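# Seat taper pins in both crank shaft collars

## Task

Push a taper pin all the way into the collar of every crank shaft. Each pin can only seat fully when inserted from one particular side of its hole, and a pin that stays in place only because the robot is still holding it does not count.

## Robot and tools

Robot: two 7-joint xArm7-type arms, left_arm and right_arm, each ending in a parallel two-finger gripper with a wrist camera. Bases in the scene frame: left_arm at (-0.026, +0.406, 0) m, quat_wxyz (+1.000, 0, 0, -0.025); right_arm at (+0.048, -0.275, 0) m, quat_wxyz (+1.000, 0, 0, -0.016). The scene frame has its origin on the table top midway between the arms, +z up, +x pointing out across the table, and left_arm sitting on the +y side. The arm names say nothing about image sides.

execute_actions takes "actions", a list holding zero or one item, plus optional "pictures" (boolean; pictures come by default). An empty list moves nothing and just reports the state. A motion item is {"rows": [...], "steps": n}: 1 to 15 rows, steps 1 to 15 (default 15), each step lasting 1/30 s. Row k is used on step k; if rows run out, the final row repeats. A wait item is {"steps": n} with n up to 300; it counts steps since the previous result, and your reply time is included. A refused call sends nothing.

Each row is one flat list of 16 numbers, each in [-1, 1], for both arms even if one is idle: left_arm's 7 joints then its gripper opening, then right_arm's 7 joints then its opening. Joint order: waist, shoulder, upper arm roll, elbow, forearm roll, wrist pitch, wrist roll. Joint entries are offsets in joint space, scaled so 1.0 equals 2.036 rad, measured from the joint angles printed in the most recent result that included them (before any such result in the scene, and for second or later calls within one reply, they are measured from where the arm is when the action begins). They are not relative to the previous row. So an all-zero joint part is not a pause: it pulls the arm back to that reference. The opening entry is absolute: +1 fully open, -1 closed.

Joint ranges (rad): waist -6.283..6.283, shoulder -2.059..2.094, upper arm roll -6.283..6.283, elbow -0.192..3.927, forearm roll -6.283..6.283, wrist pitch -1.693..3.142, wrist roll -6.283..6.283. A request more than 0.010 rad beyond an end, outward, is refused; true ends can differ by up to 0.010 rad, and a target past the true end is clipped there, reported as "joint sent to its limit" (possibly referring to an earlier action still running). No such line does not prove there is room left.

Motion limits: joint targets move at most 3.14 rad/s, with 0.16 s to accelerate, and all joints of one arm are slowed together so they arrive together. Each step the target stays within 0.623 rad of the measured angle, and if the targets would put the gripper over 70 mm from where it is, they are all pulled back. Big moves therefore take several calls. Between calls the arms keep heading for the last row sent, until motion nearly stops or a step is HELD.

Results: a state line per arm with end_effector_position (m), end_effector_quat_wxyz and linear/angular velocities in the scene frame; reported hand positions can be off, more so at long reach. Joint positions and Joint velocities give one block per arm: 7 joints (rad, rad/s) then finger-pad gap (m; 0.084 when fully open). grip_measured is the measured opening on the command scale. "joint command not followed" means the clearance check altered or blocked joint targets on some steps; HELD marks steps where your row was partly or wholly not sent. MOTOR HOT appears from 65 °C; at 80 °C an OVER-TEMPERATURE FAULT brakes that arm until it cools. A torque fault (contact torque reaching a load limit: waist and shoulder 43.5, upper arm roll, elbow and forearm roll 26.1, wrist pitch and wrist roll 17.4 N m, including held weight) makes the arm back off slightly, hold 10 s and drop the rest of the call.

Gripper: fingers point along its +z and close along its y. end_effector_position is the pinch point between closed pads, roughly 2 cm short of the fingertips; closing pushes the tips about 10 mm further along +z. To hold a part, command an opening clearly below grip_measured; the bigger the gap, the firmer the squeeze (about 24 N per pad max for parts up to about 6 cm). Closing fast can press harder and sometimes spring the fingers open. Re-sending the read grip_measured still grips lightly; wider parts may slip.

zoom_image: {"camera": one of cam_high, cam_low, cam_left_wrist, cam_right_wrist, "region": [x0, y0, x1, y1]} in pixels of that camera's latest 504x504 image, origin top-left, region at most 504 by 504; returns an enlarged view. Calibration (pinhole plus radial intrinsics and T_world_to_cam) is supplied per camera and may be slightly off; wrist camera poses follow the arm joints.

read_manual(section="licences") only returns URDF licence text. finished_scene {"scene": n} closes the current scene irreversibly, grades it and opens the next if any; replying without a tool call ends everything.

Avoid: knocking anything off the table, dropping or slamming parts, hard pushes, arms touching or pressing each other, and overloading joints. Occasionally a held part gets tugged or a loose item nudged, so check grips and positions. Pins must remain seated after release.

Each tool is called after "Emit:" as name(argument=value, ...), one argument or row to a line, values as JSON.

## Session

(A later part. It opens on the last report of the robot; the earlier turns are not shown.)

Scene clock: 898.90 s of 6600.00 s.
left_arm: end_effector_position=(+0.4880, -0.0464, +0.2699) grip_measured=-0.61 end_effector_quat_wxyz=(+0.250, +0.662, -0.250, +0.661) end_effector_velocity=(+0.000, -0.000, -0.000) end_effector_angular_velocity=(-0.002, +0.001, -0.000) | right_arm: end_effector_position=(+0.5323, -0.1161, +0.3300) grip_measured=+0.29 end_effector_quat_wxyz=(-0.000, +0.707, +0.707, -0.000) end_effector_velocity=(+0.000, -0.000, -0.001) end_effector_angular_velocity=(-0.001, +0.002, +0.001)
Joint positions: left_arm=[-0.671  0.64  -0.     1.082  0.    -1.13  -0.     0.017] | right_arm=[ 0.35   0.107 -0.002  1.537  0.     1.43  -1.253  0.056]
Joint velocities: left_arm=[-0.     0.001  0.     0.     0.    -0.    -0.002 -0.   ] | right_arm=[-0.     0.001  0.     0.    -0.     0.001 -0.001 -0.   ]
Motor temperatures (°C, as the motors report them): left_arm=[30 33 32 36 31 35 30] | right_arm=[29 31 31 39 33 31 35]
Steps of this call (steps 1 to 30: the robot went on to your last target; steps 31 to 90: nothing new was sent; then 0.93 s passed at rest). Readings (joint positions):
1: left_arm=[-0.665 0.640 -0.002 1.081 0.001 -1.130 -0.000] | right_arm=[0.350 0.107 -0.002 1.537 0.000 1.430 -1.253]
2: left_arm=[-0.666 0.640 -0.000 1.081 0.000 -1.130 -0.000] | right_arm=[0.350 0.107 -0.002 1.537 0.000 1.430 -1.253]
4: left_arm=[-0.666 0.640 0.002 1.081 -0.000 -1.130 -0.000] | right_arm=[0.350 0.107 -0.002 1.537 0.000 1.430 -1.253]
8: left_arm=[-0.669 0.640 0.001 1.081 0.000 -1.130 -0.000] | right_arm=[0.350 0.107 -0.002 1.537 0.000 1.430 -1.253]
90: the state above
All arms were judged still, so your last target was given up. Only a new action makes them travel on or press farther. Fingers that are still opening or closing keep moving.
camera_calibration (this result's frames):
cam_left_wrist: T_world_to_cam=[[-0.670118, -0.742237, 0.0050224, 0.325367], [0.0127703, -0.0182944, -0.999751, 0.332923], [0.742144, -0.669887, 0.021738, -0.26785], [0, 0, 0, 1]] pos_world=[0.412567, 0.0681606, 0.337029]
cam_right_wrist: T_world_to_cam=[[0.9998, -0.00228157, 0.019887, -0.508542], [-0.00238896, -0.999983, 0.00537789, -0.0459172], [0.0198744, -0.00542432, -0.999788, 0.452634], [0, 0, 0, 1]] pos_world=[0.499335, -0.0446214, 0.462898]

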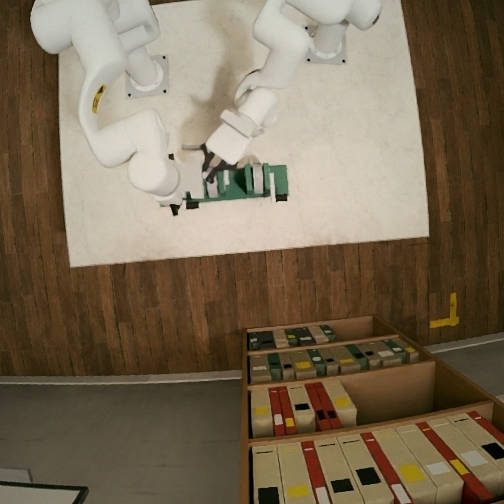

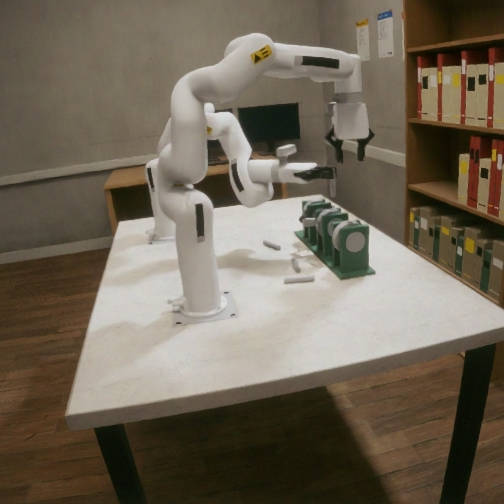

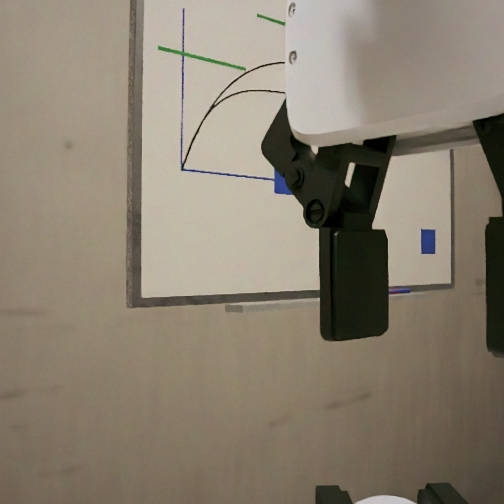

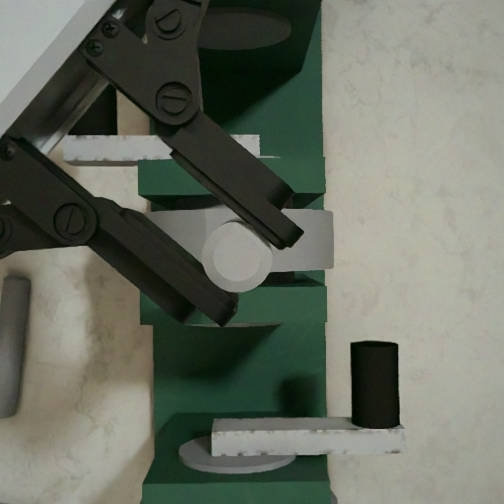

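Emit:
execute_actions(
  actions=[
    {"rows":[[0.0035,0.015,0,0.002,0,-0.012,0,-0.85,0,0,0,0,0,0,0,0.3],[0.0035,0.015,0,0.002,0,-0.012,0,-0.85,0,0,0,0,0,0,0,0.3],[0.0035,0.03,0,0.0045,0,-0.025,0,-0.85,0,0,0,0,0,0,0,0.3],[0.0035,0.03,0,0.0045,0,-0.025,0,-0.85,0,0,0,0,0,0,0,0.3],[0.0035,0.0432,0,0.0066,0,-0.0361,0,-0.85,0,0,0,0,0,0,0,0.3]],"steps":15},
  ],
  pictures=false,
)

Emit:
execute_actions(
  actions=[
    {"steps":15},
  ],
)

Emit:
zoom_image(
  camera="cam_right_wrist",
  region=[160, 160, 320, 320],
)

Scene clock: 911.27 s of 6600.00 s.
left_arm: end_effector_position=(+0.4882, -0.0403, +0.2358) grip_measured=-0.61 end_effector_quat_wxyz=(+0.248, +0.662, -0.247, +0.662) end_effector_velocity=(+0.000, +0.002, -0.002) end_effector_angular_velocity=(-0.001, -0.004, +0.002) | right_arm: end_effector_position=(+0.5323, -0.1161, +0.3300) grip_measured=+0.29 end_effector_quat_wxyz=(-0.000, +0.707, +0.707, -0.000) end_effector_velocity=(+0.000, +0.000, -0.000) end_effector_angular_velocity=(-0.000, +0.001, -0.001)
Joint positions: left_arm=[-0.664  0.726 -0.     1.095  0.    -1.202 -0.     0.017] | right_arm=[ 0.35   0.107 -0.002  1.537  0.     1.43  -1.253  0.056]
Joint velocities: left_arm=[ 0.001  0.008  0.001  0.001 -0.    -0.011  0.001 -0.   ] | right_arm=[0.    0.001 0.    0.    0.    0.    0.001 0.   ]
Motor temperatures (°C, as the motors report them): left_arm=[30 33 32 35 31 35 30] | right_arm=[29 31 31 39 33 31 35]
Steps of this call (steps 1 to 90: nothing new was sent; then 8.87 s passed at rest; steps 91 to 105: all 15 steps of this action). Readings (joint positions):
91: left_arm=[-0.671 0.641 -0.000 1.082 0.000 -1.130 -0.000] | right_arm=[0.350 0.107 -0.002 1.537 0.000 1.430 -1.253]
92: left_arm=[-0.670 0.645 -0.001 1.083 0.001 -1.135 -0.000] | right_arm=[0.350 0.107 -0.002 1.537 0.000 1.430 -1.253]
94: left_arm=[-0.667 0.664 -0.001 1.087 0.001 -1.152 -0.000] | right_arm=[0.350 0.107 -0.002 1.537 0.000 1.430 -1.253]
98: left_arm=[-0.664 0.715 0.000 1.090 0.000 -1.189 -0.000] | right_arm=[0.350 0.107 -0.002 1.537 0.000 1.430 -1.253]
105: the state above

Scene clock: 911.77 s of 6600.00 s.
left_arm: end_effector_position=(+0.4882, -0.0400, +0.2346) grip_measured=-0.61 end_effector_quat_wxyz=(+0.247, +0.663, -0.247, +0.662) end_effector_velocity=(+0.000, -0.000, +0.001) end_effector_angular_velocity=(-0.002, -0.001, +0.000) | right_arm: end_effector_position=(+0.5323, -0.1161, +0.3300) grip_measured=+0.29 end_effector_quat_wxyz=(-0.000, +0.707, +0.707, -0.000) end_effector_velocity=(-0.000, +0.000, -0.001) end_effector_angular_velocity=(-0.001, +0.002, +0.001)
Joint positions: left_arm=[-0.664  0.728 -0.     1.095  0.    -1.203 -0.     0.017] | right_arm=[ 0.35   0.107 -0.002  1.537  0.     1.43  -1.253  0.056]
Joint velocities: left_arm=[ 0.    -0.     0.     0.001 -0.    -0.001 -0.    -0.   ] | right_arm=[ 0.     0.001  0.001 -0.001 -0.001  0.     0.    -0.   ]
Motor temperatures (°C, as the motors report them): left_arm=[30 33 32 35 31 35 30] | right_arm=[29 31 31 39 33 31 35]
Steps of this call (steps 1 to 15: the robot went on to your last target). Readings (joint positions):
1: left_arm=[-0.664 0.727 -0.000 1.095 0.000 -1.203 -0.000] | right_arm=[0.350 0.107 -0.002 1.537 0.000 1.430 -1.253]
2: left_arm=[-0.664 0.727 -0.000 1.095 0.000 -1.203 -0.000] | right_arm=[0.350 0.107 -0.002 1.537 0.000 1.430 -1.253]
4: left_arm=[-0.664 0.728 -0.000 1.095 0.000 -1.203 -0.000] | right_arm=[0.350 0.107 -0.002 1.537 0.000 1.430 -1.253]
8: left_arm=[-0.664 0.728 -0.000 1.095 0.000 -1.203 -0.000] | right_arm=[0.350 0.107 -0.002 1.537 0.000 1.430 -1.253]
15: the state above
All arms were judged still, so your last target was given up. Only a new action makes them travel on or press farther. Fingers that are still opening or closing keep moving.
camera_calibration (this result's frames):
cam_left_wrist: T_world_to_cam=[[-0.664813, -0.746992, 0.00508805, 0.327546], [0.0121638, -0.0176354, -0.99977, 0.29798], [0.746911, -0.664599, 0.0208105, -0.264835], [0, 0, 0, 1]] pos_world=[0.411941, 0.0739202, 0.301757]
cam_right_wrist: T_world_to_cam=[[0.9998, -0.00228146, 0.0198871, -0.508542], [-0.00238885, -0.999983, 0.00537784, -0.0459172], [0.0198745, -0.00542426, -0.999788, 0.452634], [0, 0, 0, 1]] pos_world=[0.499335, -0.0446214, 0.462898]

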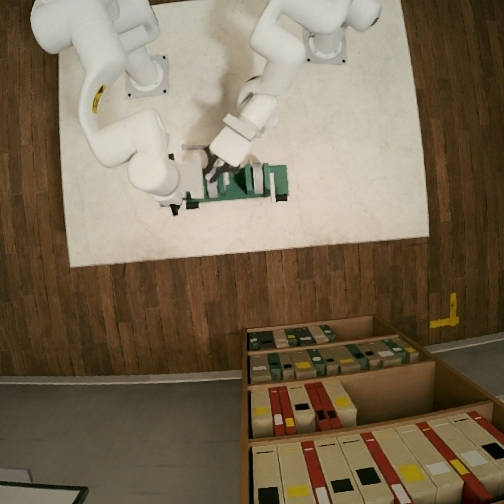

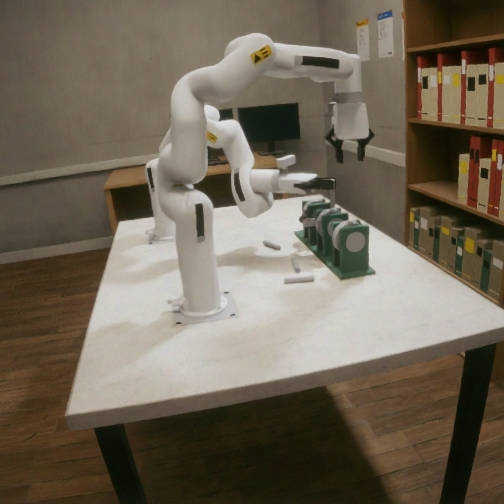

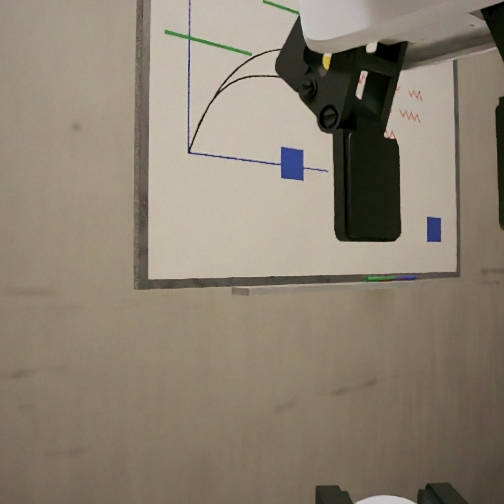

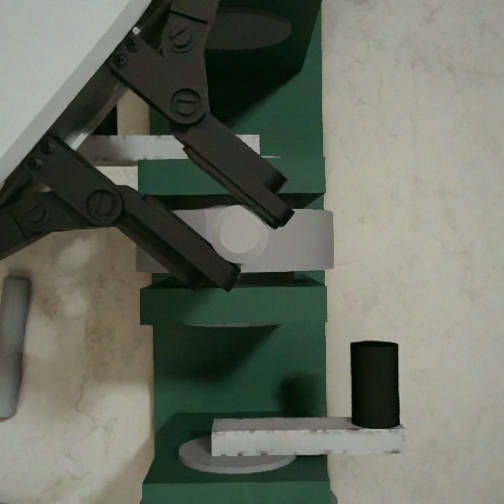

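Region (160, 160, 320, 320) of cam_right_wrist's 504x504 image, scaled by 3.150, with more detail than that image has.

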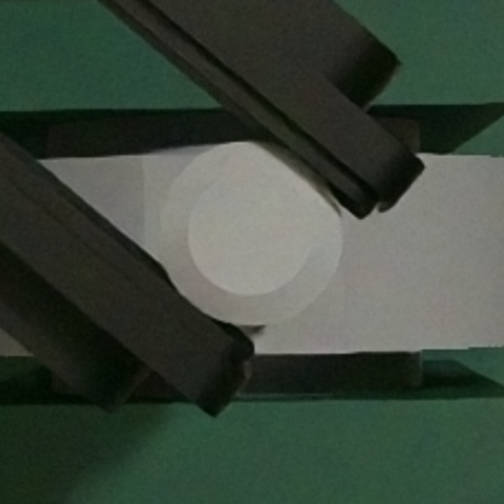

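Emit:
execute_actions(
  actions=[
    {"rows":[[0,0.007,0,0.0028,0,-0.0042,0,-0.85,0,0,0,0,0,0,0,0.3],[0,0.007,0,0.0028,0,-0.0042,0,-0.85,0,0,0,0,0,0,0,0.3],[0,0.007,0,0.0028,0,-0.0042,0,-0.85,0,0,0,0,0,0,0,0.3],[0,0.014,0,0.0055,0,-0.0084,0,-0.85,0,0,0,0,0,0,0,0.3],[0,0.014,0,0.0055,0,-0.0084,0,-0.85,0,0,0,0,0,0,0,0.3],[0,0.014,0,0.0055,0,-0.0084,0,-0.85,0,0,0,0,0,0,0,0.3],[0,0.021,0,0.0083,0,-0.0125,0,-0.85,0,0,0,0,0,0,0,0.3],[0,0.021,0,0.0083,0,-0.0125,0,-0.85,0,0,0,0,0,0,0,0.3],[0,0.021,0,0.0083,0,-0.0125,0,-0.85,0,0,0,0,0,0,0,0.3],[0,0.0278,0,0.0111,0,-0.0167,0,-0.85,0,0,0,0,0,0,0,0.3]],"steps":15},
  ],
  pictures=false,
)

Emit:
execute_actions(
  actions=[
    {"steps":12},
  ],
)

Emit:
zoom_image(
  camera="cam_right_wrist",
  region=[160, 160, 320, 320],
)

Scene clock: 927.13 s of 6600.00 s.
left_arm: end_effector_position=(+0.4886, -0.0411, +0.2224) grip_measured=-0.61 end_effector_quat_wxyz=(+0.250, +0.658, -0.246, +0.667) end_effector_velocity=(+0.002, +0.001, -0.006) end_effector_angular_velocity=(-0.004, -0.009, +0.004) | right_arm: end_effector_position=(+0.5323, -0.1161, +0.3300) grip_measured=+0.29 end_effector_quat_wxyz=(-0.000, +0.707, +0.707, -0.000) end_effector_velocity=(+0.000, -0.000, +0.000) end_effector_angular_velocity=(+0.001, -0.001, +0.001)
Joint positions: left_arm=[-0.664  0.777 -0.001  1.122  0.001 -1.24  -0.     0.017] | right_arm=[ 0.35   0.107 -0.002  1.537  0.     1.43  -1.253  0.056]
Joint velocities: left_arm=[ 0.001  0.026  0.002  0.015 -0.001 -0.02   0.002  0.   ] | right_arm=[-0.    -0.    -0.001 -0.     0.    -0.001 -0.002  0.   ]
Motor temperatures (°C, as the motors report them): left_arm=[30 33 32 35 31 35 30] | right_arm=[29 31 31 39 33 31 35]
Steps of this call (steps 1 to 90: nothing new was sent; then 11.87 s passed at rest; steps 91 to 105: all 15 steps of this action). Readings (joint positions):
91: left_arm=[-0.664 0.729 -0.000 1.095 0.000 -1.203 -0.000] | right_arm=[0.350 0.107 -0.002 1.537 0.000 1.430 -1.253]
92: left_arm=[-0.664 0.731 -0.000 1.097 0.000 -1.206 -0.000] | right_arm=[0.350 0.107 -0.002 1.537 0.000 1.430 -1.253]
94: left_arm=[-0.664 0.738 -0.000 1.099 0.000 -1.209 -0.000] | right_arm=[0.350 0.107 -0.002 1.537 0.000 1.430 -1.253]
98: left_arm=[-0.664 0.757 -0.000 1.106 0.000 -1.220 -0.000] | right_arm=[0.350 0.107 -0.002 1.537 0.000 1.430 -1.253]
105: the state above

Scene clock: 927.53 s of 6600.00 s.
left_arm: end_effector_position=(+0.4874, -0.0401, +0.2114) grip_measured=-0.61 end_effector_quat_wxyz=(+0.247, +0.665, -0.248, +0.660) end_effector_velocity=(+0.003, -0.001, +0.023) end_effector_angular_velocity=(-0.031, -0.038, +0.002) | right_arm: end_effector_position=(+0.5323, -0.1161, +0.3300) grip_measured=+0.29 end_effector_quat_wxyz=(-0.000, +0.707, +0.707, -0.000) end_effector_velocity=(+0.001, -0.001, +0.000) end_effector_angular_velocity=(+0.000, -0.001, -0.003)
Joint positions: left_arm=[-0.664  0.787 -0.001  1.115  0.001 -1.235 -0.001  0.017] | right_arm=[ 0.35   0.107 -0.002  1.537  0.     1.43  -1.253  0.056]
Joint velocities: left_arm=[ 0.001 -0.017  0.001  0.017 -0.    -0.015  0.001  0.   ] | right_arm=[-0.     0.    -0.002  0.001  0.    -0.     0.001 -0.   ]
Motor temperatures (°C, as the motors report them): left_arm=[30 33 32 35 31 35 30] | right_arm=[29 31 31 39 33 31 35]
Steps of this call (steps 1 to 12: the robot went on to your last target). Readings (joint positions):
1: left_arm=[-0.664 0.778 -0.001 1.122 0.001 -1.241 -0.000] | right_arm=[0.350 0.107 -0.002 1.537 0.000 1.430 -1.253]
2: left_arm=[-0.664 0.779 -0.000 1.122 0.001 -1.240 -0.000] | right_arm=[0.350 0.107 -0.002 1.537 0.000 1.430 -1.253]
4: left_arm=[-0.664 0.784 -0.001 1.116 0.001 -1.234 -0.001] | right_arm=[0.350 0.107 -0.002 1.537 0.000 1.430 -1.253]
8: left_arm=[-0.665 0.789 -0.001 1.113 0.001 -1.232 -0.001] | right_arm=[0.350 0.107 -0.002 1.537 0.000 1.430 -1.253]
12: the state above
camera_calibration (this result's frames):
cam_left_wrist: T_world_to_cam=[[-0.66544, -0.74643, 0.00562101, 0.327329], [0.00667365, -0.0134792, -0.999887, 0.277699], [0.746422, -0.665327, 0.013951, -0.262162], [0, 0, 0, 1]] pos_world=[0.411648, 0.0736482, 0.279485]
cam_right_wrist: T_world_to_cam=[[0.9998, -0.00228149, 0.019887, -0.508542], [-0.00238888, -0.999983, 0.00537793, -0.0459173], [0.0198744, -0.00542436, -0.999788, 0.452634], [0, 0, 0, 1]] pos_world=[0.499335, -0.0446214, 0.462898]

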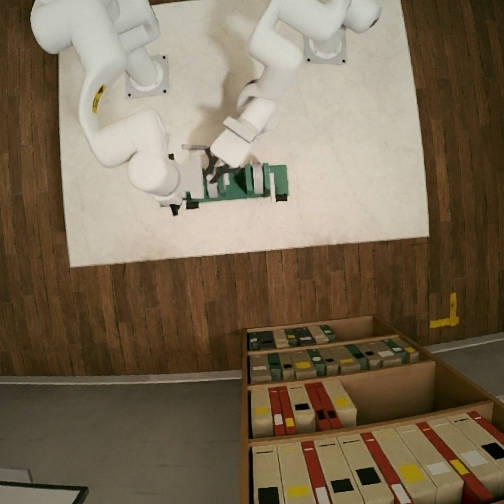

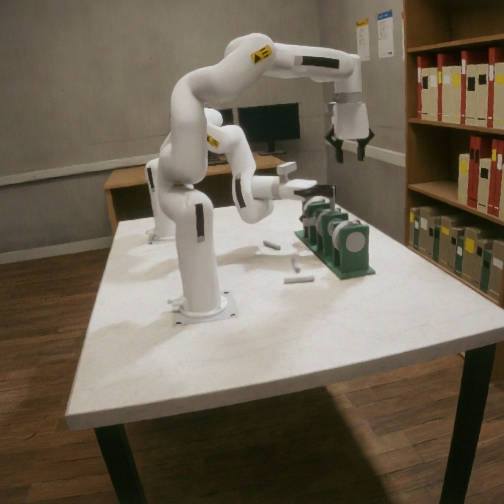

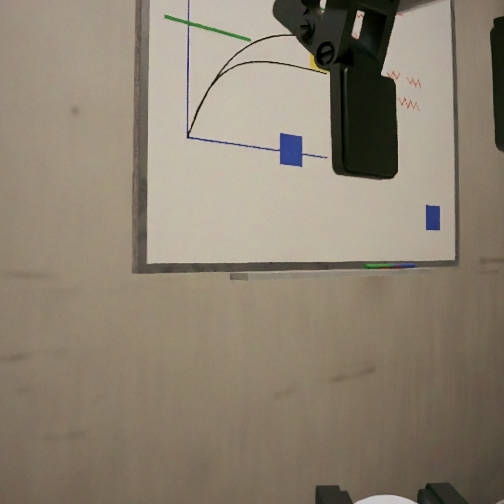

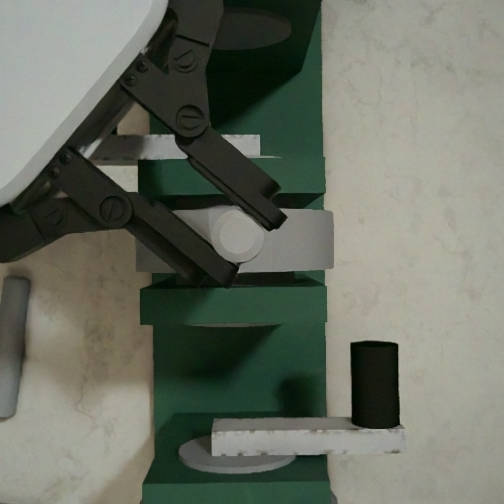

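Region (160, 160, 320, 320) of cam_right_wrist's 504x504 image, scaled by 3.150, with more detail than that image has.

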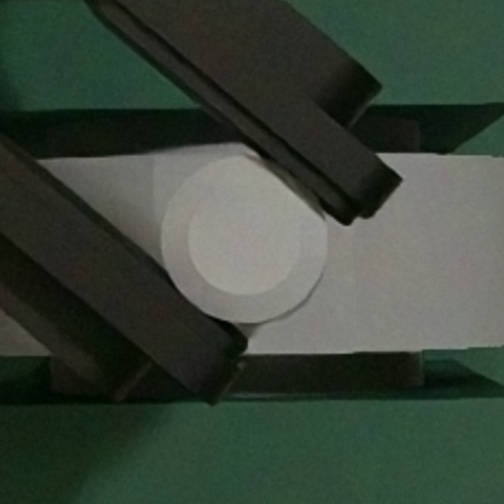

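Emit:
execute_actions(
  actions=[
    {"rows":[[0,0.003,0,0.0035,0,-0.0035,0,-0.85,0,0,0,0,0,0,0,0.3],[0,0.003,0,0.0035,0,-0.0035,0,-0.85,0,0,0,0,0,0,0,0.3],[0,0.008,0,0.0057,0,-0.0062,0,-0.85,0,0,0,0,0,0,0,0.3],[0,0.008,0,0.0057,0,-0.0062,0,-0.85,0,0,0,0,0,0,0,0.3],[0,0.013,0,0.008,0,-0.009,0,-0.85,0,0,0,0,0,0,0,0.3],[0,0.013,0,0.008,0,-0.009,0,-0.85,0,0,0,0,0,0,0,0.3],[0,0.018,0,0.0102,0,-0.0116,0,-0.85,0,0,0,0,0,0,0,0.3],[0,0.018,0,0.0102,0,-0.0116,0,-0.85,0,0,0,0,0,0,0,0.3],[0,0.0229,0,0.0124,0,-0.0143,0,-0.85,0,0,0,0,0,0,0,0.3]],"steps":15},
  ],
  pictures=false,
)

Emit:
execute_actions(
  actions=[
    {"steps":12},
  ],
)

Emit:
zoom_image(
  camera="cam_right_wrist",
  region=[160, 160, 320, 320],
)

Scene clock: 938.70 s of 6600.00 s.
left_arm: end_effector_position=(+0.4882, -0.0408, +0.2006) grip_measured=-0.61 end_effector_quat_wxyz=(+0.249, +0.661, -0.247, +0.664) end_effector_velocity=(+0.000, +0.000, -0.006) end_effector_angular_velocity=(-0.000, -0.000, +0.001) | right_arm: end_effector_position=(+0.5323, -0.1161, +0.3300) grip_measured=+0.29 end_effector_quat_wxyz=(-0.000, +0.707, +0.707, -0.000) end_effector_velocity=(-0.000, +0.001, +0.000) end_effector_angular_velocity=(+0.000, -0.001, +0.004)
Joint positions: left_arm=[-0.664  0.831 -0.001  1.141  0.001 -1.264 -0.001  0.017] | right_arm=[ 0.35   0.107 -0.002  1.537  0.     1.43  -1.253  0.056]
Joint velocities: left_arm=[-0.     0.017  0.     0.008 -0.001 -0.009  0.     0.   ] | right_arm=[ 0.001 -0.001  0.002 -0.001 -0.    -0.001 -0.002  0.   ]
Motor temperatures (°C, as the motors report them): left_arm=[30 33 32 35 32 35 30] | right_arm=[29 31 31 40 33 31 35]
Steps of this call (steps 1 to 15: the robot went on to your last target; steps 16 to 90: nothing new was sent; then 7.67 s passed at rest; steps 91 to 105: all 15 steps of this action). Readings (joint positions):
91: left_arm=[-0.664 0.785 -0.000 1.118 0.000 -1.237 -0.000] | right_arm=[0.350 0.107 -0.002 1.537 0.000 1.430 -1.253]
92: left_arm=[-0.664 0.787 -0.000 1.119 0.001 -1.239 -0.000] | right_arm=[0.350 0.107 -0.002 1.537 0.000 1.430 -1.253]
94: left_arm=[-0.664 0.792 -0.000 1.124 0.001 -1.243 -0.000] | right_arm=[0.350 0.107 -0.002 1.537 0.000 1.430 -1.253]
98: left_arm=[-0.664 0.810 -0.001 1.131 0.001 -1.253 -0.001] | right_arm=[0.350 0.107 -0.002 1.537 0.000 1.430 -1.253]
105: the state above

Scene clock: 939.10 s of 6600.00 s.
left_arm: end_effector_position=(+0.4877, -0.0407, +0.1977) grip_measured=-0.61 end_effector_quat_wxyz=(+0.248, +0.663, -0.248, +0.662) end_effector_velocity=(+0.000, -0.000, +0.000) end_effector_angular_velocity=(-0.001, +0.000, -0.000) | right_arm: end_effector_position=(+0.5323, -0.1161, +0.3300) grip_measured=+0.29 end_effector_quat_wxyz=(-0.000, +0.707, +0.707, -0.000) end_effector_velocity=(-0.000, -0.000, +0.001) end_effector_angular_velocity=(+0.001, -0.003, -0.001)
Joint positions: left_arm=[-0.664  0.834 -0.001  1.14   0.001 -1.264 -0.001  0.017] | right_arm=[ 0.35   0.107 -0.002  1.537  0.     1.43  -1.253  0.056]
Joint velocities: left_arm=[ 0.    -0.     0.     0.     0.001  0.    -0.001  0.   ] | right_arm=[-0.    -0.003  0.    -0.    -0.    -0.     0.001  0.   ]
Motor temperatures (°C, as the motors report them): left_arm=[30 33 32 35 32 35 30] | right_arm=[29 31 31 40 33 31 35]
Steps of this call (steps 1 to 12: the robot went on to your last target). Readings (joint positions):
1: left_arm=[-0.664 0.831 -0.001 1.142 0.001 -1.265 -0.001] | right_arm=[0.350 0.107 -0.002 1.537 0.000 1.430 -1.253]
2: left_arm=[-0.664 0.831 -0.001 1.142 0.001 -1.265 -0.001] | right_arm=[0.350 0.107 -0.002 1.537 0.000 1.430 -1.253]
4: left_arm=[-0.664 0.832 -0.001 1.142 0.001 -1.265 -0.001] | right_arm=[0.350 0.107 -0.002 1.537 0.000 1.430 -1.253]
8: left_arm=[-0.664 0.833 -0.001 1.141 0.001 -1.264 -0.001] | right_arm=[0.350 0.107 -0.002 1.537 0.000 1.430 -1.253]
12: the state above
camera_calibration (this result's frames):
cam_left_wrist: T_world_to_cam=[[-0.665709, -0.74619, 0.0056899, 0.327339], [0.0119609, -0.0182943, -0.999761, 0.261179], [0.746115, -0.665482, 0.0211038, -0.263851], [0, 0, 0, 1]] pos_world=[0.411652, 0.0734468, 0.264823]
cam_right_wrist: T_world_to_cam=[[0.9998, -0.00228152, 0.019887, -0.508542], [-0.00238891, -0.999983, 0.00537803, -0.0459173], [0.0198744, -0.00542446, -0.999788, 0.452634], [0, 0, 0, 1]] pos_world=[0.499335, -0.0446214, 0.462898]

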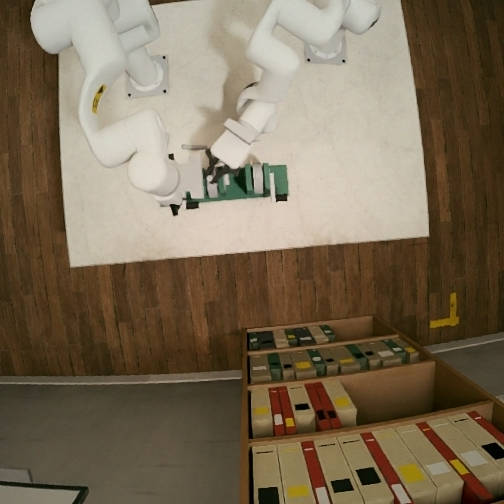

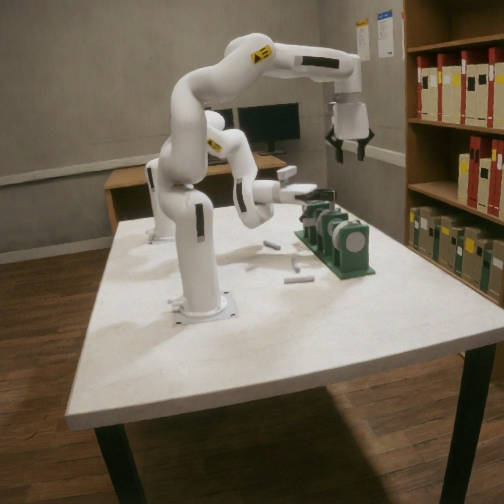

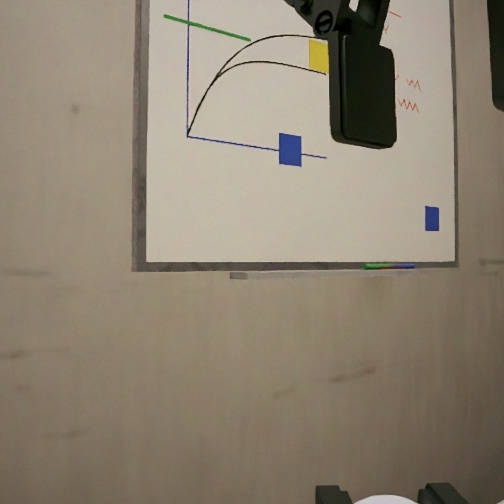

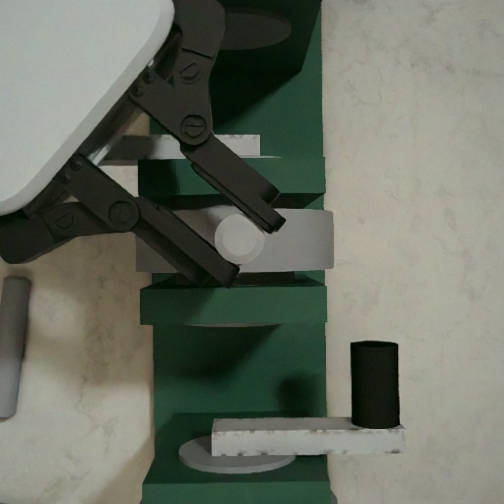

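Region (160, 160, 320, 320) of cam_right_wrist's 504x504 image, scaled by 3.150, with more detail than that image has.

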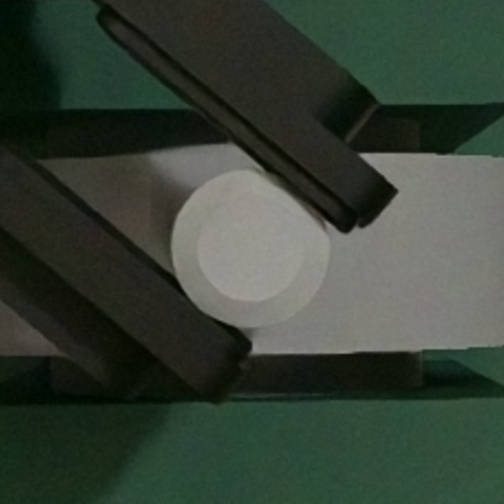

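Emit:
execute_actions(
  actions=[
    {"rows":[[0,0,0,0,0,0,0,-0.5,0,0,0,0,0,0,0,0.3],[0,0,0,0,0,0,0,-0.4,0,0,0,0,0,0,0,0.3],[0,0,0,0,0,0,0,-0.2,0,0,0,0,0,0,0,0.3],[0,0,0,0,0,0,0,0.0,0,0,0,0,0,0,0,0.3],[0,0,0,0,0,0,0,0.2,0,0,0,0,0,0,0,0.3]],"steps":15},
  ],
)

Emit:
zoom_image(
  camera="cam_right_wrist",
  region=[160, 160, 320, 320],
)

Scene clock: 944.83 s of 6600.00 s.
left_arm: end_effector_position=(+0.4880, -0.0403, +0.1975) grip_measured=+0.19 end_effector_quat_wxyz=(+0.248, +0.663, -0.247, +0.662) end_effector_velocity=(-0.001, -0.001, +0.001) end_effector_angular_velocity=(-0.002, +0.000, -0.003) | right_arm: end_effector_position=(+0.5323, -0.1161, +0.3300) grip_measured=+0.29 end_effector_quat_wxyz=(-0.000, +0.707, +0.707, -0.000) end_effector_velocity=(+0.000, -0.000, -0.000) end_effector_angular_velocity=(+0.000, +0.000, -0.001)
Joint positions: left_arm=[-0.664  0.834 -0.001  1.14   0.001 -1.264 -0.001  0.052] | right_arm=[ 0.35   0.107 -0.002  1.537  0.     1.43  -1.253  0.056]
Joint velocities: left_arm=[-0.001 -0.001 -0.001  0.     0.001 -0.001 -0.001  0.   ] | right_arm=[ 0.001  0.    -0.001  0.     0.     0.     0.001 -0.   ]
Motor temperatures (°C, as the motors report them): left_arm=[30 33 32 35 32 35 30] | right_arm=[29 31 31 40 33 31 35]
Steps of this call (steps 1 to 15: the robot went on to your last target; steps 16 to 90: nothing new was sent; then 2.23 s passed at rest; steps 91 to 105: all 15 steps of this action). Readings (joint positions):
91: left_arm=[-0.664 0.834 -0.001 1.140 0.001 -1.264 -0.001] | right_arm=[0.350 0.107 -0.002 1.537 0.000 1.430 -1.253]
92: left_arm=[-0.664 0.834 0.000 1.140 -0.000 -1.264 -0.000] | right_arm=[0.350 0.107 -0.002 1.537 0.000 1.430 -1.253]
94: left_arm=[-0.662 0.835 0.003 1.139 -0.001 -1.263 -0.000] | right_arm=[0.350 0.107 -0.002 1.537 0.000 1.430 -1.253]
98: left_arm=[-0.663 0.834 0.001 1.139 -0.000 -1.263 -0.000] | right_arm=[0.350 0.107 -0.002 1.537 0.000 1.430 -1.253]
105: the state above
camera_calibration (this result's frames):
cam_left_wrist: T_world_to_cam=[[-0.66525, -0.746601, 0.00546703, 0.327525], [0.0118937, -0.0179186, -0.999769, 0.261083], [0.746526, -0.665031, 0.0208002, -0.263937], [0, 0, 0, 1]] pos_world=[0.411817, 0.0736831, 0.264722]
cam_right_wrist: T_world_to_cam=[[0.9998, -0.00228164, 0.0198868, -0.508542], [-0.00238904, -0.999983, 0.00537813, -0.0459172], [0.0198741, -0.00542456, -0.999788, 0.452634], [0, 0, 0, 1]] pos_world=[0.499335, -0.0446214, 0.462898]

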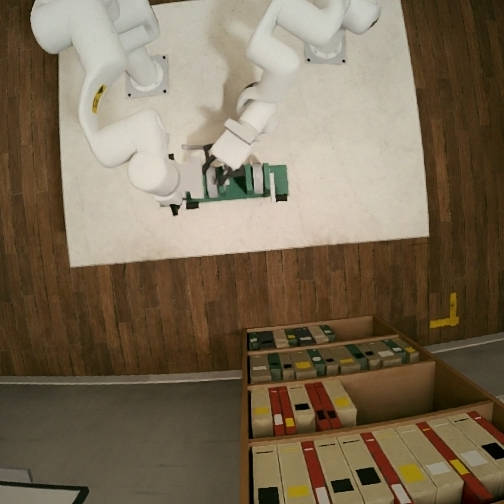

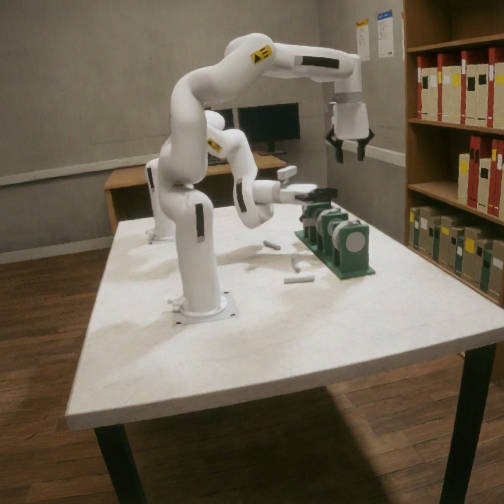

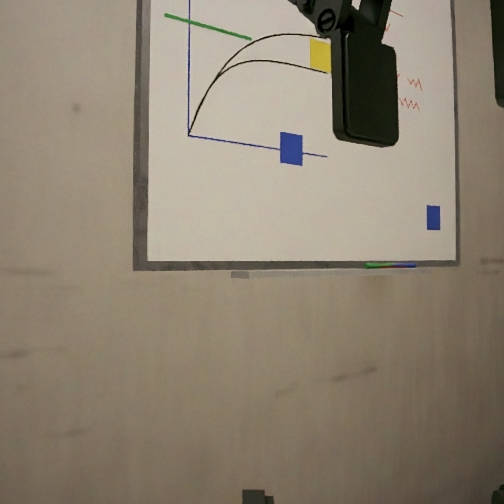

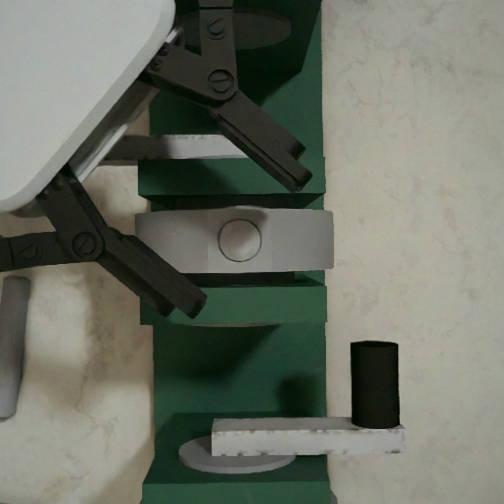

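Region (160, 160, 320, 320) of cam_right_wrist's 504x504 image, scaled by 3.150, with more detail than that image has.

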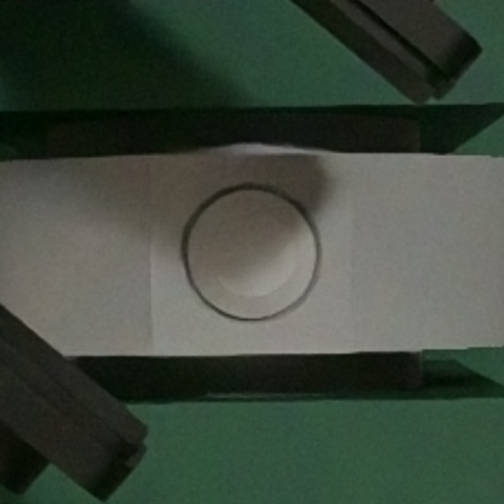

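Emit:
execute_actions(
  actions=[
    {"rows":[[0,-0.08,0,-0.12,0,-0.035,0,0.2,-0.05,-0.015,0,-0.018,0,-0.003,-0.05,0.3],[0,-0.16,0,-0.24,0,-0.07,0,0.2,-0.1,-0.03,0,-0.036,0,-0.006,-0.1,0.3],[0,-0.252,0,-0.3605,0,-0.1085,0,0.2,-0.143,-0.0455,0,-0.0544,0,-0.0088,-0.1429,0.3]],"steps":15},
  ],
  pictures=false,
)

Emit:
execute_actions(
  actions=[
    {"steps":10},
  ],
  pictures=false,
)

Scene clock: 964.93 s of 6600.00 s.
left_arm: end_effector_position=(+0.3773, +0.0556, +0.2621) grip_measured=+0.19 end_effector_quat_wxyz=(+0.248, +0.662, -0.247, +0.663) end_effector_velocity=(-0.277, +0.240, +0.091) end_effector_angular_velocity=(+0.022, +0.024, +0.000) | right_arm: end_effector_position=(+0.5318, -0.2591, +0.3305) grip_measured=+0.29 end_effector_quat_wxyz=(+0.000, +0.708, +0.706, +0.000) end_effector_velocity=(-0.010, +0.010, -0.008) end_effector_angular_velocity=(+0.008, +0.016, +0.121)
Joint positions: left_arm=[-0.664  0.405 -0.001  0.53   0.001 -1.448 -0.001  0.052] | right_arm=[ 0.066  0.016 -0.003  1.43   0.     1.413 -1.535  0.056]
Joint velocities: left_arm=[ 0.    -0.919  0.    -1.345 -0.    -0.393  0.001  0.   ] | right_arm=[-0.055 -0.022  0.072 -0.043  0.008 -0.006 -0.105 -0.   ]
Motor temperatures (°C, as the motors report them): left_arm=[30 34 32 35 32 35 30] | right_arm=[29 31 31 40 33 31 35]
Steps of this call (steps 1 to 15: the robot went on to your last target; steps 16 to 90: nothing new was sent; then 16.60 s passed at rest; steps 91 to 105: all 15 steps of this action). Readings (joint positions):
91: left_arm=[-0.664 0.834 -0.001 1.140 0.001 -1.264 -0.001] | right_arm=[0.349 0.106 -0.001 1.537 0.000 1.430 -1.254]
92: left_arm=[-0.664 0.830 -0.001 1.134 0.001 -1.265 -0.001] | right_arm=[0.344 0.105 0.000 1.535 0.001 1.430 -1.261]
94: left_arm=[-0.664 0.799 -0.001 1.085 0.001 -1.280 -0.001] | right_arm=[0.303 0.092 0.007 1.518 0.001 1.427 -1.306]
98: left_arm=[-0.664 0.649 -0.001 0.888 0.001 -1.343 -0.001] | right_arm=[0.179 0.053 -0.005 1.473 -0.000 1.420 -1.423]
105: the state above

Scene clock: 965.27 s of 6600.00 s.
left_arm: end_effector_position=(+0.3523, +0.0773, +0.2691) grip_measured=+0.19 end_effector_quat_wxyz=(+0.248, +0.663, -0.248, +0.662) end_effector_velocity=(-0.007, +0.006, +0.001) end_effector_angular_velocity=(+0.002, +0.001, +0.000) | right_arm: end_effector_position=(+0.5312, -0.2617, +0.3301) grip_measured=+0.29 end_effector_quat_wxyz=(-0.000, +0.707, +0.707, -0.000) end_effector_velocity=(-0.000, -0.004, +0.000) end_effector_angular_velocity=(-0.000, -0.000, -0.006)
Joint positions: left_arm=[-0.664  0.324 -0.001  0.41   0.001 -1.483 -0.001  0.052] | right_arm=[ 0.059  0.014 -0.001  1.426  0.     1.413 -1.544  0.056]
Joint velocities: left_arm=[-0.    -0.02  -0.    -0.032 -0.    -0.01   0.001 -0.   ] | right_arm=[-0.005 -0.002 -0.003 -0.001 -0.     0.001 -0.002  0.   ]
Motor temperatures (°C, as the motors report them): left_arm=[30 34 32 35 32 35 30] | right_arm=[29 31 31 40 33 31 35]
Steps of this call (steps 1 to 10: the robot went on to your last target). Readings (joint positions):
1: left_arm=[-0.664 0.377 -0.001 0.489 0.001 -1.460 -0.001] | right_arm=[0.065 0.016 -0.001 1.429 0.000 1.413 -1.538]
2: left_arm=[-0.664 0.357 -0.001 0.461 0.001 -1.468 -0.001] | right_arm=[0.064 0.015 0.001 1.428 0.001 1.413 -1.540]
4: left_arm=[-0.664 0.338 -0.001 0.431 0.001 -1.477 -0.001] | right_arm=[0.062 0.015 0.001 1.427 0.001 1.413 -1.542]
8: left_arm=[-0.664 0.326 -0.001 0.413 0.001 -1.482 -0.001] | right_arm=[0.060 0.014 -0.001 1.426 0.000 1.413 -1.544]
10: the state above

Emit:
execute_actions(
  actions=[
    {"rows":[[-0.021,-0.124,0,0.141,0,0.651,0.17,0.2,0,0,0,0,0,0,0,0.3]],"steps":15},
  ],
  pictures=false,
)

Emit:
execute_actions(
  actions=[
    {"steps":8},
  ],
  pictures=false,
)

Scene clock: 969.50 s of 6600.00 s.
left_arm: end_effector_position=(+0.4043, +0.0015, +0.2659) grip_measured=+0.19 end_effector_quat_wxyz=(+0.116, +0.732, -0.432, +0.515) end_effector_velocity=(-0.052, +0.024, -0.472) end_effector_angular_velocity=(+1.756, +1.474, -0.163) | right_arm: end_effector_position=(+0.5312, -0.2617, +0.3301) grip_measured=+0.29 end_effector_quat_wxyz=(-0.000, +0.707, +0.707, -0.000) end_effector_velocity=(+0.000, -0.000, -0.000) end_effector_angular_velocity=(-0.001, +0.000, +0.000)
Joint positions: left_arm=[-0.703  0.093 -0.001  0.672  0.001 -0.533  0.311  0.052] | right_arm=[ 0.059  0.014 -0.001  1.426  0.     1.413 -1.544  0.056]
Joint velocities: left_arm=[-0.035 -0.192  0.003  0.216 -0.001  2.684  0.3   -0.   ] | right_arm=[-0.     0.001  0.001  0.001 -0.001 -0.     0.    -0.   ]
Motor temperatures (°C, as the motors report them): left_arm=[30 33 32 34 31 35 30] | right_arm=[29 31 31 40 33 31 35]
Steps of this call (steps 1 to 30: the robot went on to your last target; steps 31 to 90: nothing new was sent; then 0.73 s passed at rest; steps 91 to 105: all 15 steps of this action). Readings (joint positions):
91: left_arm=[-0.664 0.321 -0.001 0.406 0.001 -1.484 -0.000] | right_arm=[0.059 0.014 -0.002 1.426 0.000 1.413 -1.544]
92: left_arm=[-0.665 0.319 -0.001 0.408 0.001 -1.477 0.003] | right_arm=[0.059 0.014 -0.002 1.426 0.000 1.413 -1.544]
94: left_arm=[-0.668 0.301 -0.000 0.429 0.001 -1.427 0.032] | right_arm=[0.059 0.014 -0.001 1.426 0.000 1.413 -1.544]
98: left_arm=[-0.683 0.213 -0.001 0.533 0.001 -1.185 0.149] | right_arm=[0.059 0.014 -0.001 1.426 0.000 1.413 -1.544]
105: the state above

Scene clock: 969.77 s of 6600.00 s.
left_arm: end_effector_position=(+0.3877, +0.0148, +0.2010) grip_measured=+0.19 end_effector_quat_wxyz=(+0.080, +0.785, -0.482, +0.381) end_effector_velocity=(-0.012, +0.010, -0.025) end_effector_angular_velocity=(+0.135, +0.120, -0.017) | right_arm: end_effector_position=(+0.5312, -0.2617, +0.3301) grip_measured=+0.29 end_effector_quat_wxyz=(-0.000, +0.707, +0.707, -0.000) end_effector_velocity=(+0.000, -0.000, -0.000) end_effector_angular_velocity=(+0.000, +0.000, -0.000)
Joint positions: left_arm=[-0.707  0.074 -0.     0.694  0.001 -0.18   0.343  0.052] | right_arm=[ 0.059  0.014 -0.001  1.426  0.     1.413 -1.544  0.056]
Joint velocities: left_arm=[-0.002 -0.025 -0.     0.033 -0.     0.237  0.021  0.   ] | right_arm=[ 0.     0.    -0.001 -0.     0.    -0.    -0.     0.   ]
Motor temperatures (°C, as the motors report them): left_arm=[30 33 32 34 31 35 30] | right_arm=[29 31 31 40 33 31 35]
Steps of this call (steps 1 to 8: the robot went on to your last target). Readings (joint positions):
1: left_arm=[-0.704 0.088 -0.001 0.678 0.001 -0.447 0.320] | right_arm=[0.059 0.014 -0.001 1.426 0.000 1.413 -1.544]
2: left_arm=[-0.705 0.084 -0.001 0.682 0.001 -0.369 0.327] | right_arm=[0.059 0.014 -0.001 1.426 0.000 1.413 -1.544]
4: left_arm=[-0.706 0.079 -0.001 0.688 0.001 -0.258 0.337] | right_arm=[0.059 0.014 -0.001 1.426 0.000 1.413 -1.544]
8: the state above

Emit:
execute_actions(
  actions=[
    {"rows":[[-0.021,-0.1257,0,0.143,0,0.6616,0.172,0.2,0,0,0,0,0,0,0,0.3]],"steps":15},
  ],
  pictures=false,
)

Emit:
execute_actions(
  actions=[
    {"steps":10},
  ],
  pictures=false,
)

Scene clock: 973.60 s of 6600.00 s.
left_arm: end_effector_position=(+0.3289, +0.0436, +0.2730) grip_measured=+0.19 end_effector_quat_wxyz=(+0.013, +0.737, -0.651, +0.179) end_effector_velocity=(-0.318, +0.307, -0.207) end_effector_angular_velocity=(+1.507, +1.348, -0.266) | right_arm: end_effector_position=(+0.5312, -0.2617, +0.3301) grip_measured=+0.29 end_effector_quat_wxyz=(-0.000, +0.707, +0.707, -0.000) end_effector_velocity=(+0.000, +0.000, -0.000) end_effector_angular_velocity=(-0.000, -0.000, -0.001)
Joint positions: left_arm=[-0.745 -0.155 -0.001  0.954  0.001  0.749  0.651  0.052] | right_arm=[ 0.059  0.014 -0.001  1.426  0.     1.413 -1.544  0.056]
Joint velocities: left_arm=[-0.029 -0.163  0.004  0.173 -0.001  2.355  0.259 -0.   ] | right_arm=[ 0.001  0.    -0.    -0.    -0.    -0.001  0.001 -0.   ]
Motor temperatures (°C, as the motors report them): left_arm=[30 33 32 35 31 35 30] | right_arm=[29 31 31 40 33 31 35]
Steps of this call (steps 1 to 30: the robot went on to your last target; steps 31 to 90: nothing new was sent; then 0.33 s passed at rest; steps 91 to 105: all 15 steps of this action). Readings (joint positions):
91: left_arm=[-0.707 0.072 -0.001 0.698 0.001 -0.157 0.346] | right_arm=[0.059 0.014 -0.001 1.426 0.000 1.413 -1.544]
92: left_arm=[-0.707 0.070 -0.000 0.700 0.001 -0.151 0.350] | right_arm=[0.059 0.014 -0.001 1.426 0.000 1.413 -1.544]
94: left_arm=[-0.710 0.053 0.000 0.719 0.001 -0.099 0.378] | right_arm=[0.059 0.014 -0.001 1.426 0.000 1.413 -1.544]
98: left_arm=[-0.725 -0.035 -0.001 0.820 0.001 0.132 0.492] | right_arm=[0.059 0.014 -0.001 1.426 0.000 1.413 -1.544]
105: the state above

Scene clock: 973.93 s of 6600.00 s.
left_arm: end_effector_position=(+0.2690, +0.1026, +0.2498) grip_measured=+0.19 end_effector_quat_wxyz=(+0.000, +0.734, -0.679, +0.006) end_effector_velocity=(-0.024, +0.024, -0.001) end_effector_angular_velocity=(+0.093, +0.090, -0.019) | right_arm: end_effector_position=(+0.5312, -0.2617, +0.3301) grip_measured=+0.29 end_effector_quat_wxyz=(-0.000, +0.707, +0.707, -0.000) end_effector_velocity=(+0.000, -0.000, -0.000) end_effector_angular_velocity=(-0.000, -0.000, +0.001)
Joint positions: left_arm=[-0.749 -0.18  -0.     0.984  0.001  1.152  0.692  0.052] | right_arm=[ 0.059  0.014 -0.001  1.426  0.     1.413 -1.544  0.056]
Joint velocities: left_arm=[-0.002 -0.011  0.     0.016 -0.     0.157  0.017 -0.   ] | right_arm=[-0.001  0.     0.001 -0.    -0.    -0.001 -0.001  0.   ]
Motor temperatures (°C, as the motors report them): left_arm=[30 33 32 35 31 35 30] | right_arm=[29 31 31 40 33 31 35]
Steps of this call (steps 1 to 10: the robot went on to your last target). Readings (joint positions):
1: left_arm=[-0.745 -0.160 -0.001 0.959 0.001 0.826 0.659] | right_arm=[0.059 0.014 -0.001 1.426 0.000 1.413 -1.544]
2: left_arm=[-0.746 -0.163 -0.001 0.962 0.001 0.899 0.665] | right_arm=[0.059 0.014 -0.001 1.426 0.000 1.413 -1.544]
4: left_arm=[-0.747 -0.169 -0.000 0.970 0.001 1.026 0.678] | right_arm=[0.059 0.014 -0.001 1.426 0.000 1.413 -1.544]
8: left_arm=[-0.749 -0.179 -0.000 0.982 0.001 1.136 0.690] | right_arm=[0.059 0.014 -0.001 1.426 0.000 1.413 -1.544]
10: the state above

Emit:
execute_actions(
  actions=[
    {"rows":[[-0.03,0.16,0,0.16,0,0.001,0,0.2,0,0,0,0,0,0,0,0.3],[-0.06,0.32,0,0.32,0,0.002,0,0.2,0,0,0,0,0,0,0,0.3],[-0.0858,0.4734,0,0.4713,0,0.0037,0,0.2,0,0,0,0,0,0,0,0.3]],"steps":15},
  ],
  pictures=false,
)

Emit:
execute_actions(
  actions=[
    {"steps":15},
  ],
)

Scene clock: 978.30 s of 6600.00 s.
left_arm: end_effector_position=(+0.3278, -0.0492, +0.2075) grip_measured=+0.19 end_effector_quat_wxyz=(+0.000, +0.696, -0.718, +0.003) end_effector_velocity=(+0.117, -0.340, -0.228) end_effector_angular_velocity=(+0.027, +0.020, -0.200) | right_arm: end_effector_position=(+0.5312, -0.2617, +0.3301) grip_measured=+0.29 end_effector_quat_wxyz=(-0.000, +0.707, +0.707, -0.000) end_effector_velocity=(+0.000, +0.000, -0.001) end_effector_angular_velocity=(-0.000, +0.001, +0.001)
Joint positions: left_arm=[-0.859  0.366 -0.001  1.533  0.001  1.162  0.692  0.052] | right_arm=[ 0.059  0.014 -0.001  1.426  0.     1.413 -1.544  0.056]
Joint velocities: left_arm=[-0.207  1.377  0.005  1.338  0.    -0.006 -0.002 -0.   ] | right_arm=[ 0.002  0.001 -0.001 -0.    -0.    -0.001  0.     0.   ]
Motor temperatures (°C, as the motors report them): left_arm=[30 33 32 35 31 35 30] | right_arm=[29 31 31 40 33 31 35]
Steps of this call (steps 1 to 30: the robot went on to your last target; steps 31 to 90: nothing new was sent; then 0.87 s passed at rest; steps 91 to 105: all 15 steps of this action). Readings (joint positions):
91: left_arm=[-0.749 -0.181 -0.000 0.986 0.001 1.167 0.694] | right_arm=[0.059 0.014 -0.001 1.426 0.000 1.413 -1.544]
92: left_arm=[-0.750 -0.176 -0.000 0.991 0.001 1.167 0.694] | right_arm=[0.059 0.014 -0.001 1.426 0.000 1.413 -1.544]
94: left_arm=[-0.759 -0.131 0.001 1.040 0.001 1.166 0.693] | right_arm=[0.059 0.014 -0.001 1.426 0.000 1.413 -1.544]
98: left_arm=[-0.804 0.047 -0.000 1.217 0.001 1.164 0.693] | right_arm=[0.059 0.014 -0.001 1.426 0.000 1.413 -1.544]
105: the state above

Scene clock: 978.80 s of 6600.00 s.
left_arm: end_effector_position=(+0.3486, -0.1431, +0.1238) grip_measured=+0.19 end_effector_quat_wxyz=(-0.000, +0.673, -0.739, +0.002) end_effector_velocity=(+0.016, -0.016, +0.018) end_effector_angular_velocity=(-0.046, -0.037, +0.006) | right_arm: end_effector_position=(+0.5312, -0.2617, +0.3301) grip_measured=+0.29 end_effector_quat_wxyz=(-0.000, +0.707, +0.707, -0.000) end_effector_velocity=(-0.000, +0.000, +0.000) end_effector_angular_velocity=(-0.000, +0.000, +0.002)
Joint positions: left_arm=[-0.922  0.776  0.     1.94   0.001  1.159  0.692  0.052] | right_arm=[ 0.059  0.014 -0.001  1.426  0.     1.413 -1.544  0.056]
Joint velocities: left_arm=[ 0.001  0.021  0.007  0.075  0.    -0.004 -0.     0.   ] | right_arm=[ 0.001 -0.001 -0.001  0.001 -0.     0.002 -0.001  0.   ]
Motor temperatures (°C, as the motors report them): left_arm=[30 33 32 35 31 35 30] | right_arm=[29 31 31 40 33 31 35]
Steps of this call (steps 1 to 15: the robot went on to your last target). Readings (joint positions):
1: left_arm=[-0.866 0.412 -0.000 1.578 0.001 1.161 0.692] | right_arm=[0.059 0.014 -0.001 1.426 0.000 1.413 -1.544]
2: left_arm=[-0.873 0.458 -0.000 1.623 0.001 1.161 0.692] | right_arm=[0.059 0.014 -0.001 1.426 0.000 1.413 -1.544]
4: left_arm=[-0.887 0.548 -0.000 1.712 0.001 1.161 0.692] | right_arm=[0.059 0.014 -0.001 1.426 0.000 1.413 -1.544]
8: left_arm=[-0.914 0.717 -0.001 1.874 0.001 1.160 0.692] | right_arm=[0.059 0.014 -0.001 1.426 0.000 1.413 -1.544]
15: the state above
camera_calibration (this result's frames):
cam_left_wrist: T_world_to_cam=[[-0.995995, 0.0889422, 0.0091069, 0.392912], [0.0886958, 0.995755, -0.0246017, 0.184774], [-0.0112564, -0.0236954, -0.999656, 0.255609], [0, 0, 0, 1]] pos_world=[0.377827, -0.212879, 0.256489]
cam_right_wrist: T_world_to_cam=[[0.999806, -0.00147491, 0.0196439, -0.507449], [-0.00157626, -0.999986, 0.00514439, -0.191889], [0.019636, -0.00517436, -0.999794, 0.452147], [0, 0, 0, 1]] pos_world=[0.49817, -0.190295, 0.463009]

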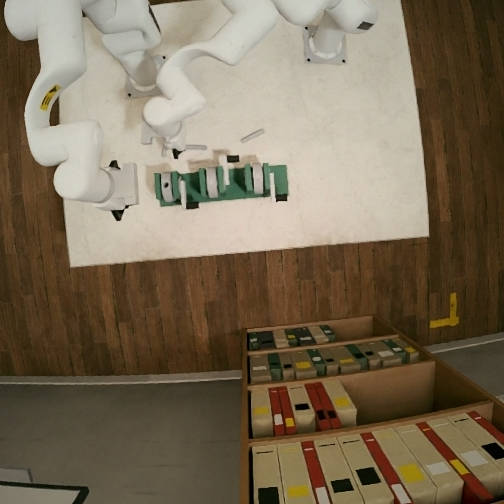

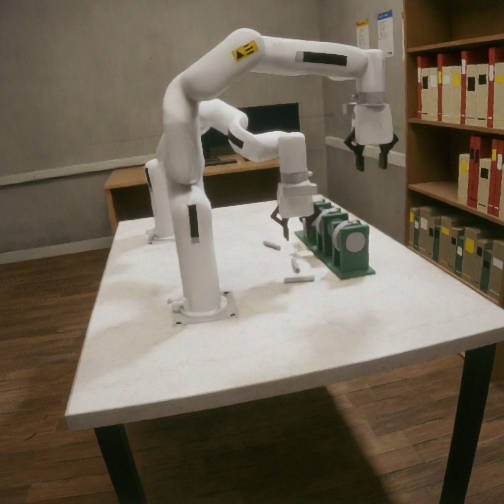

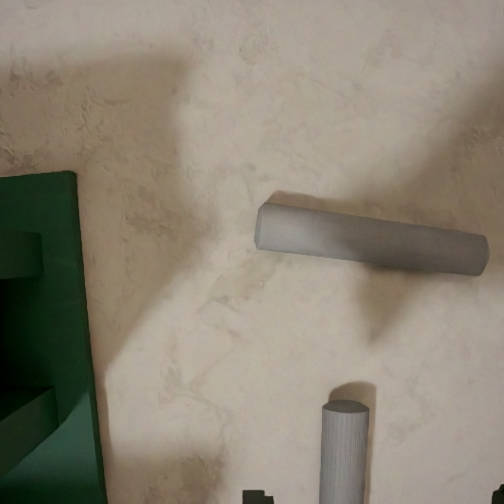

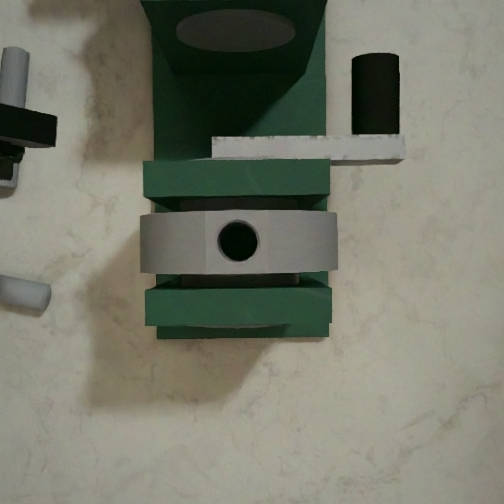

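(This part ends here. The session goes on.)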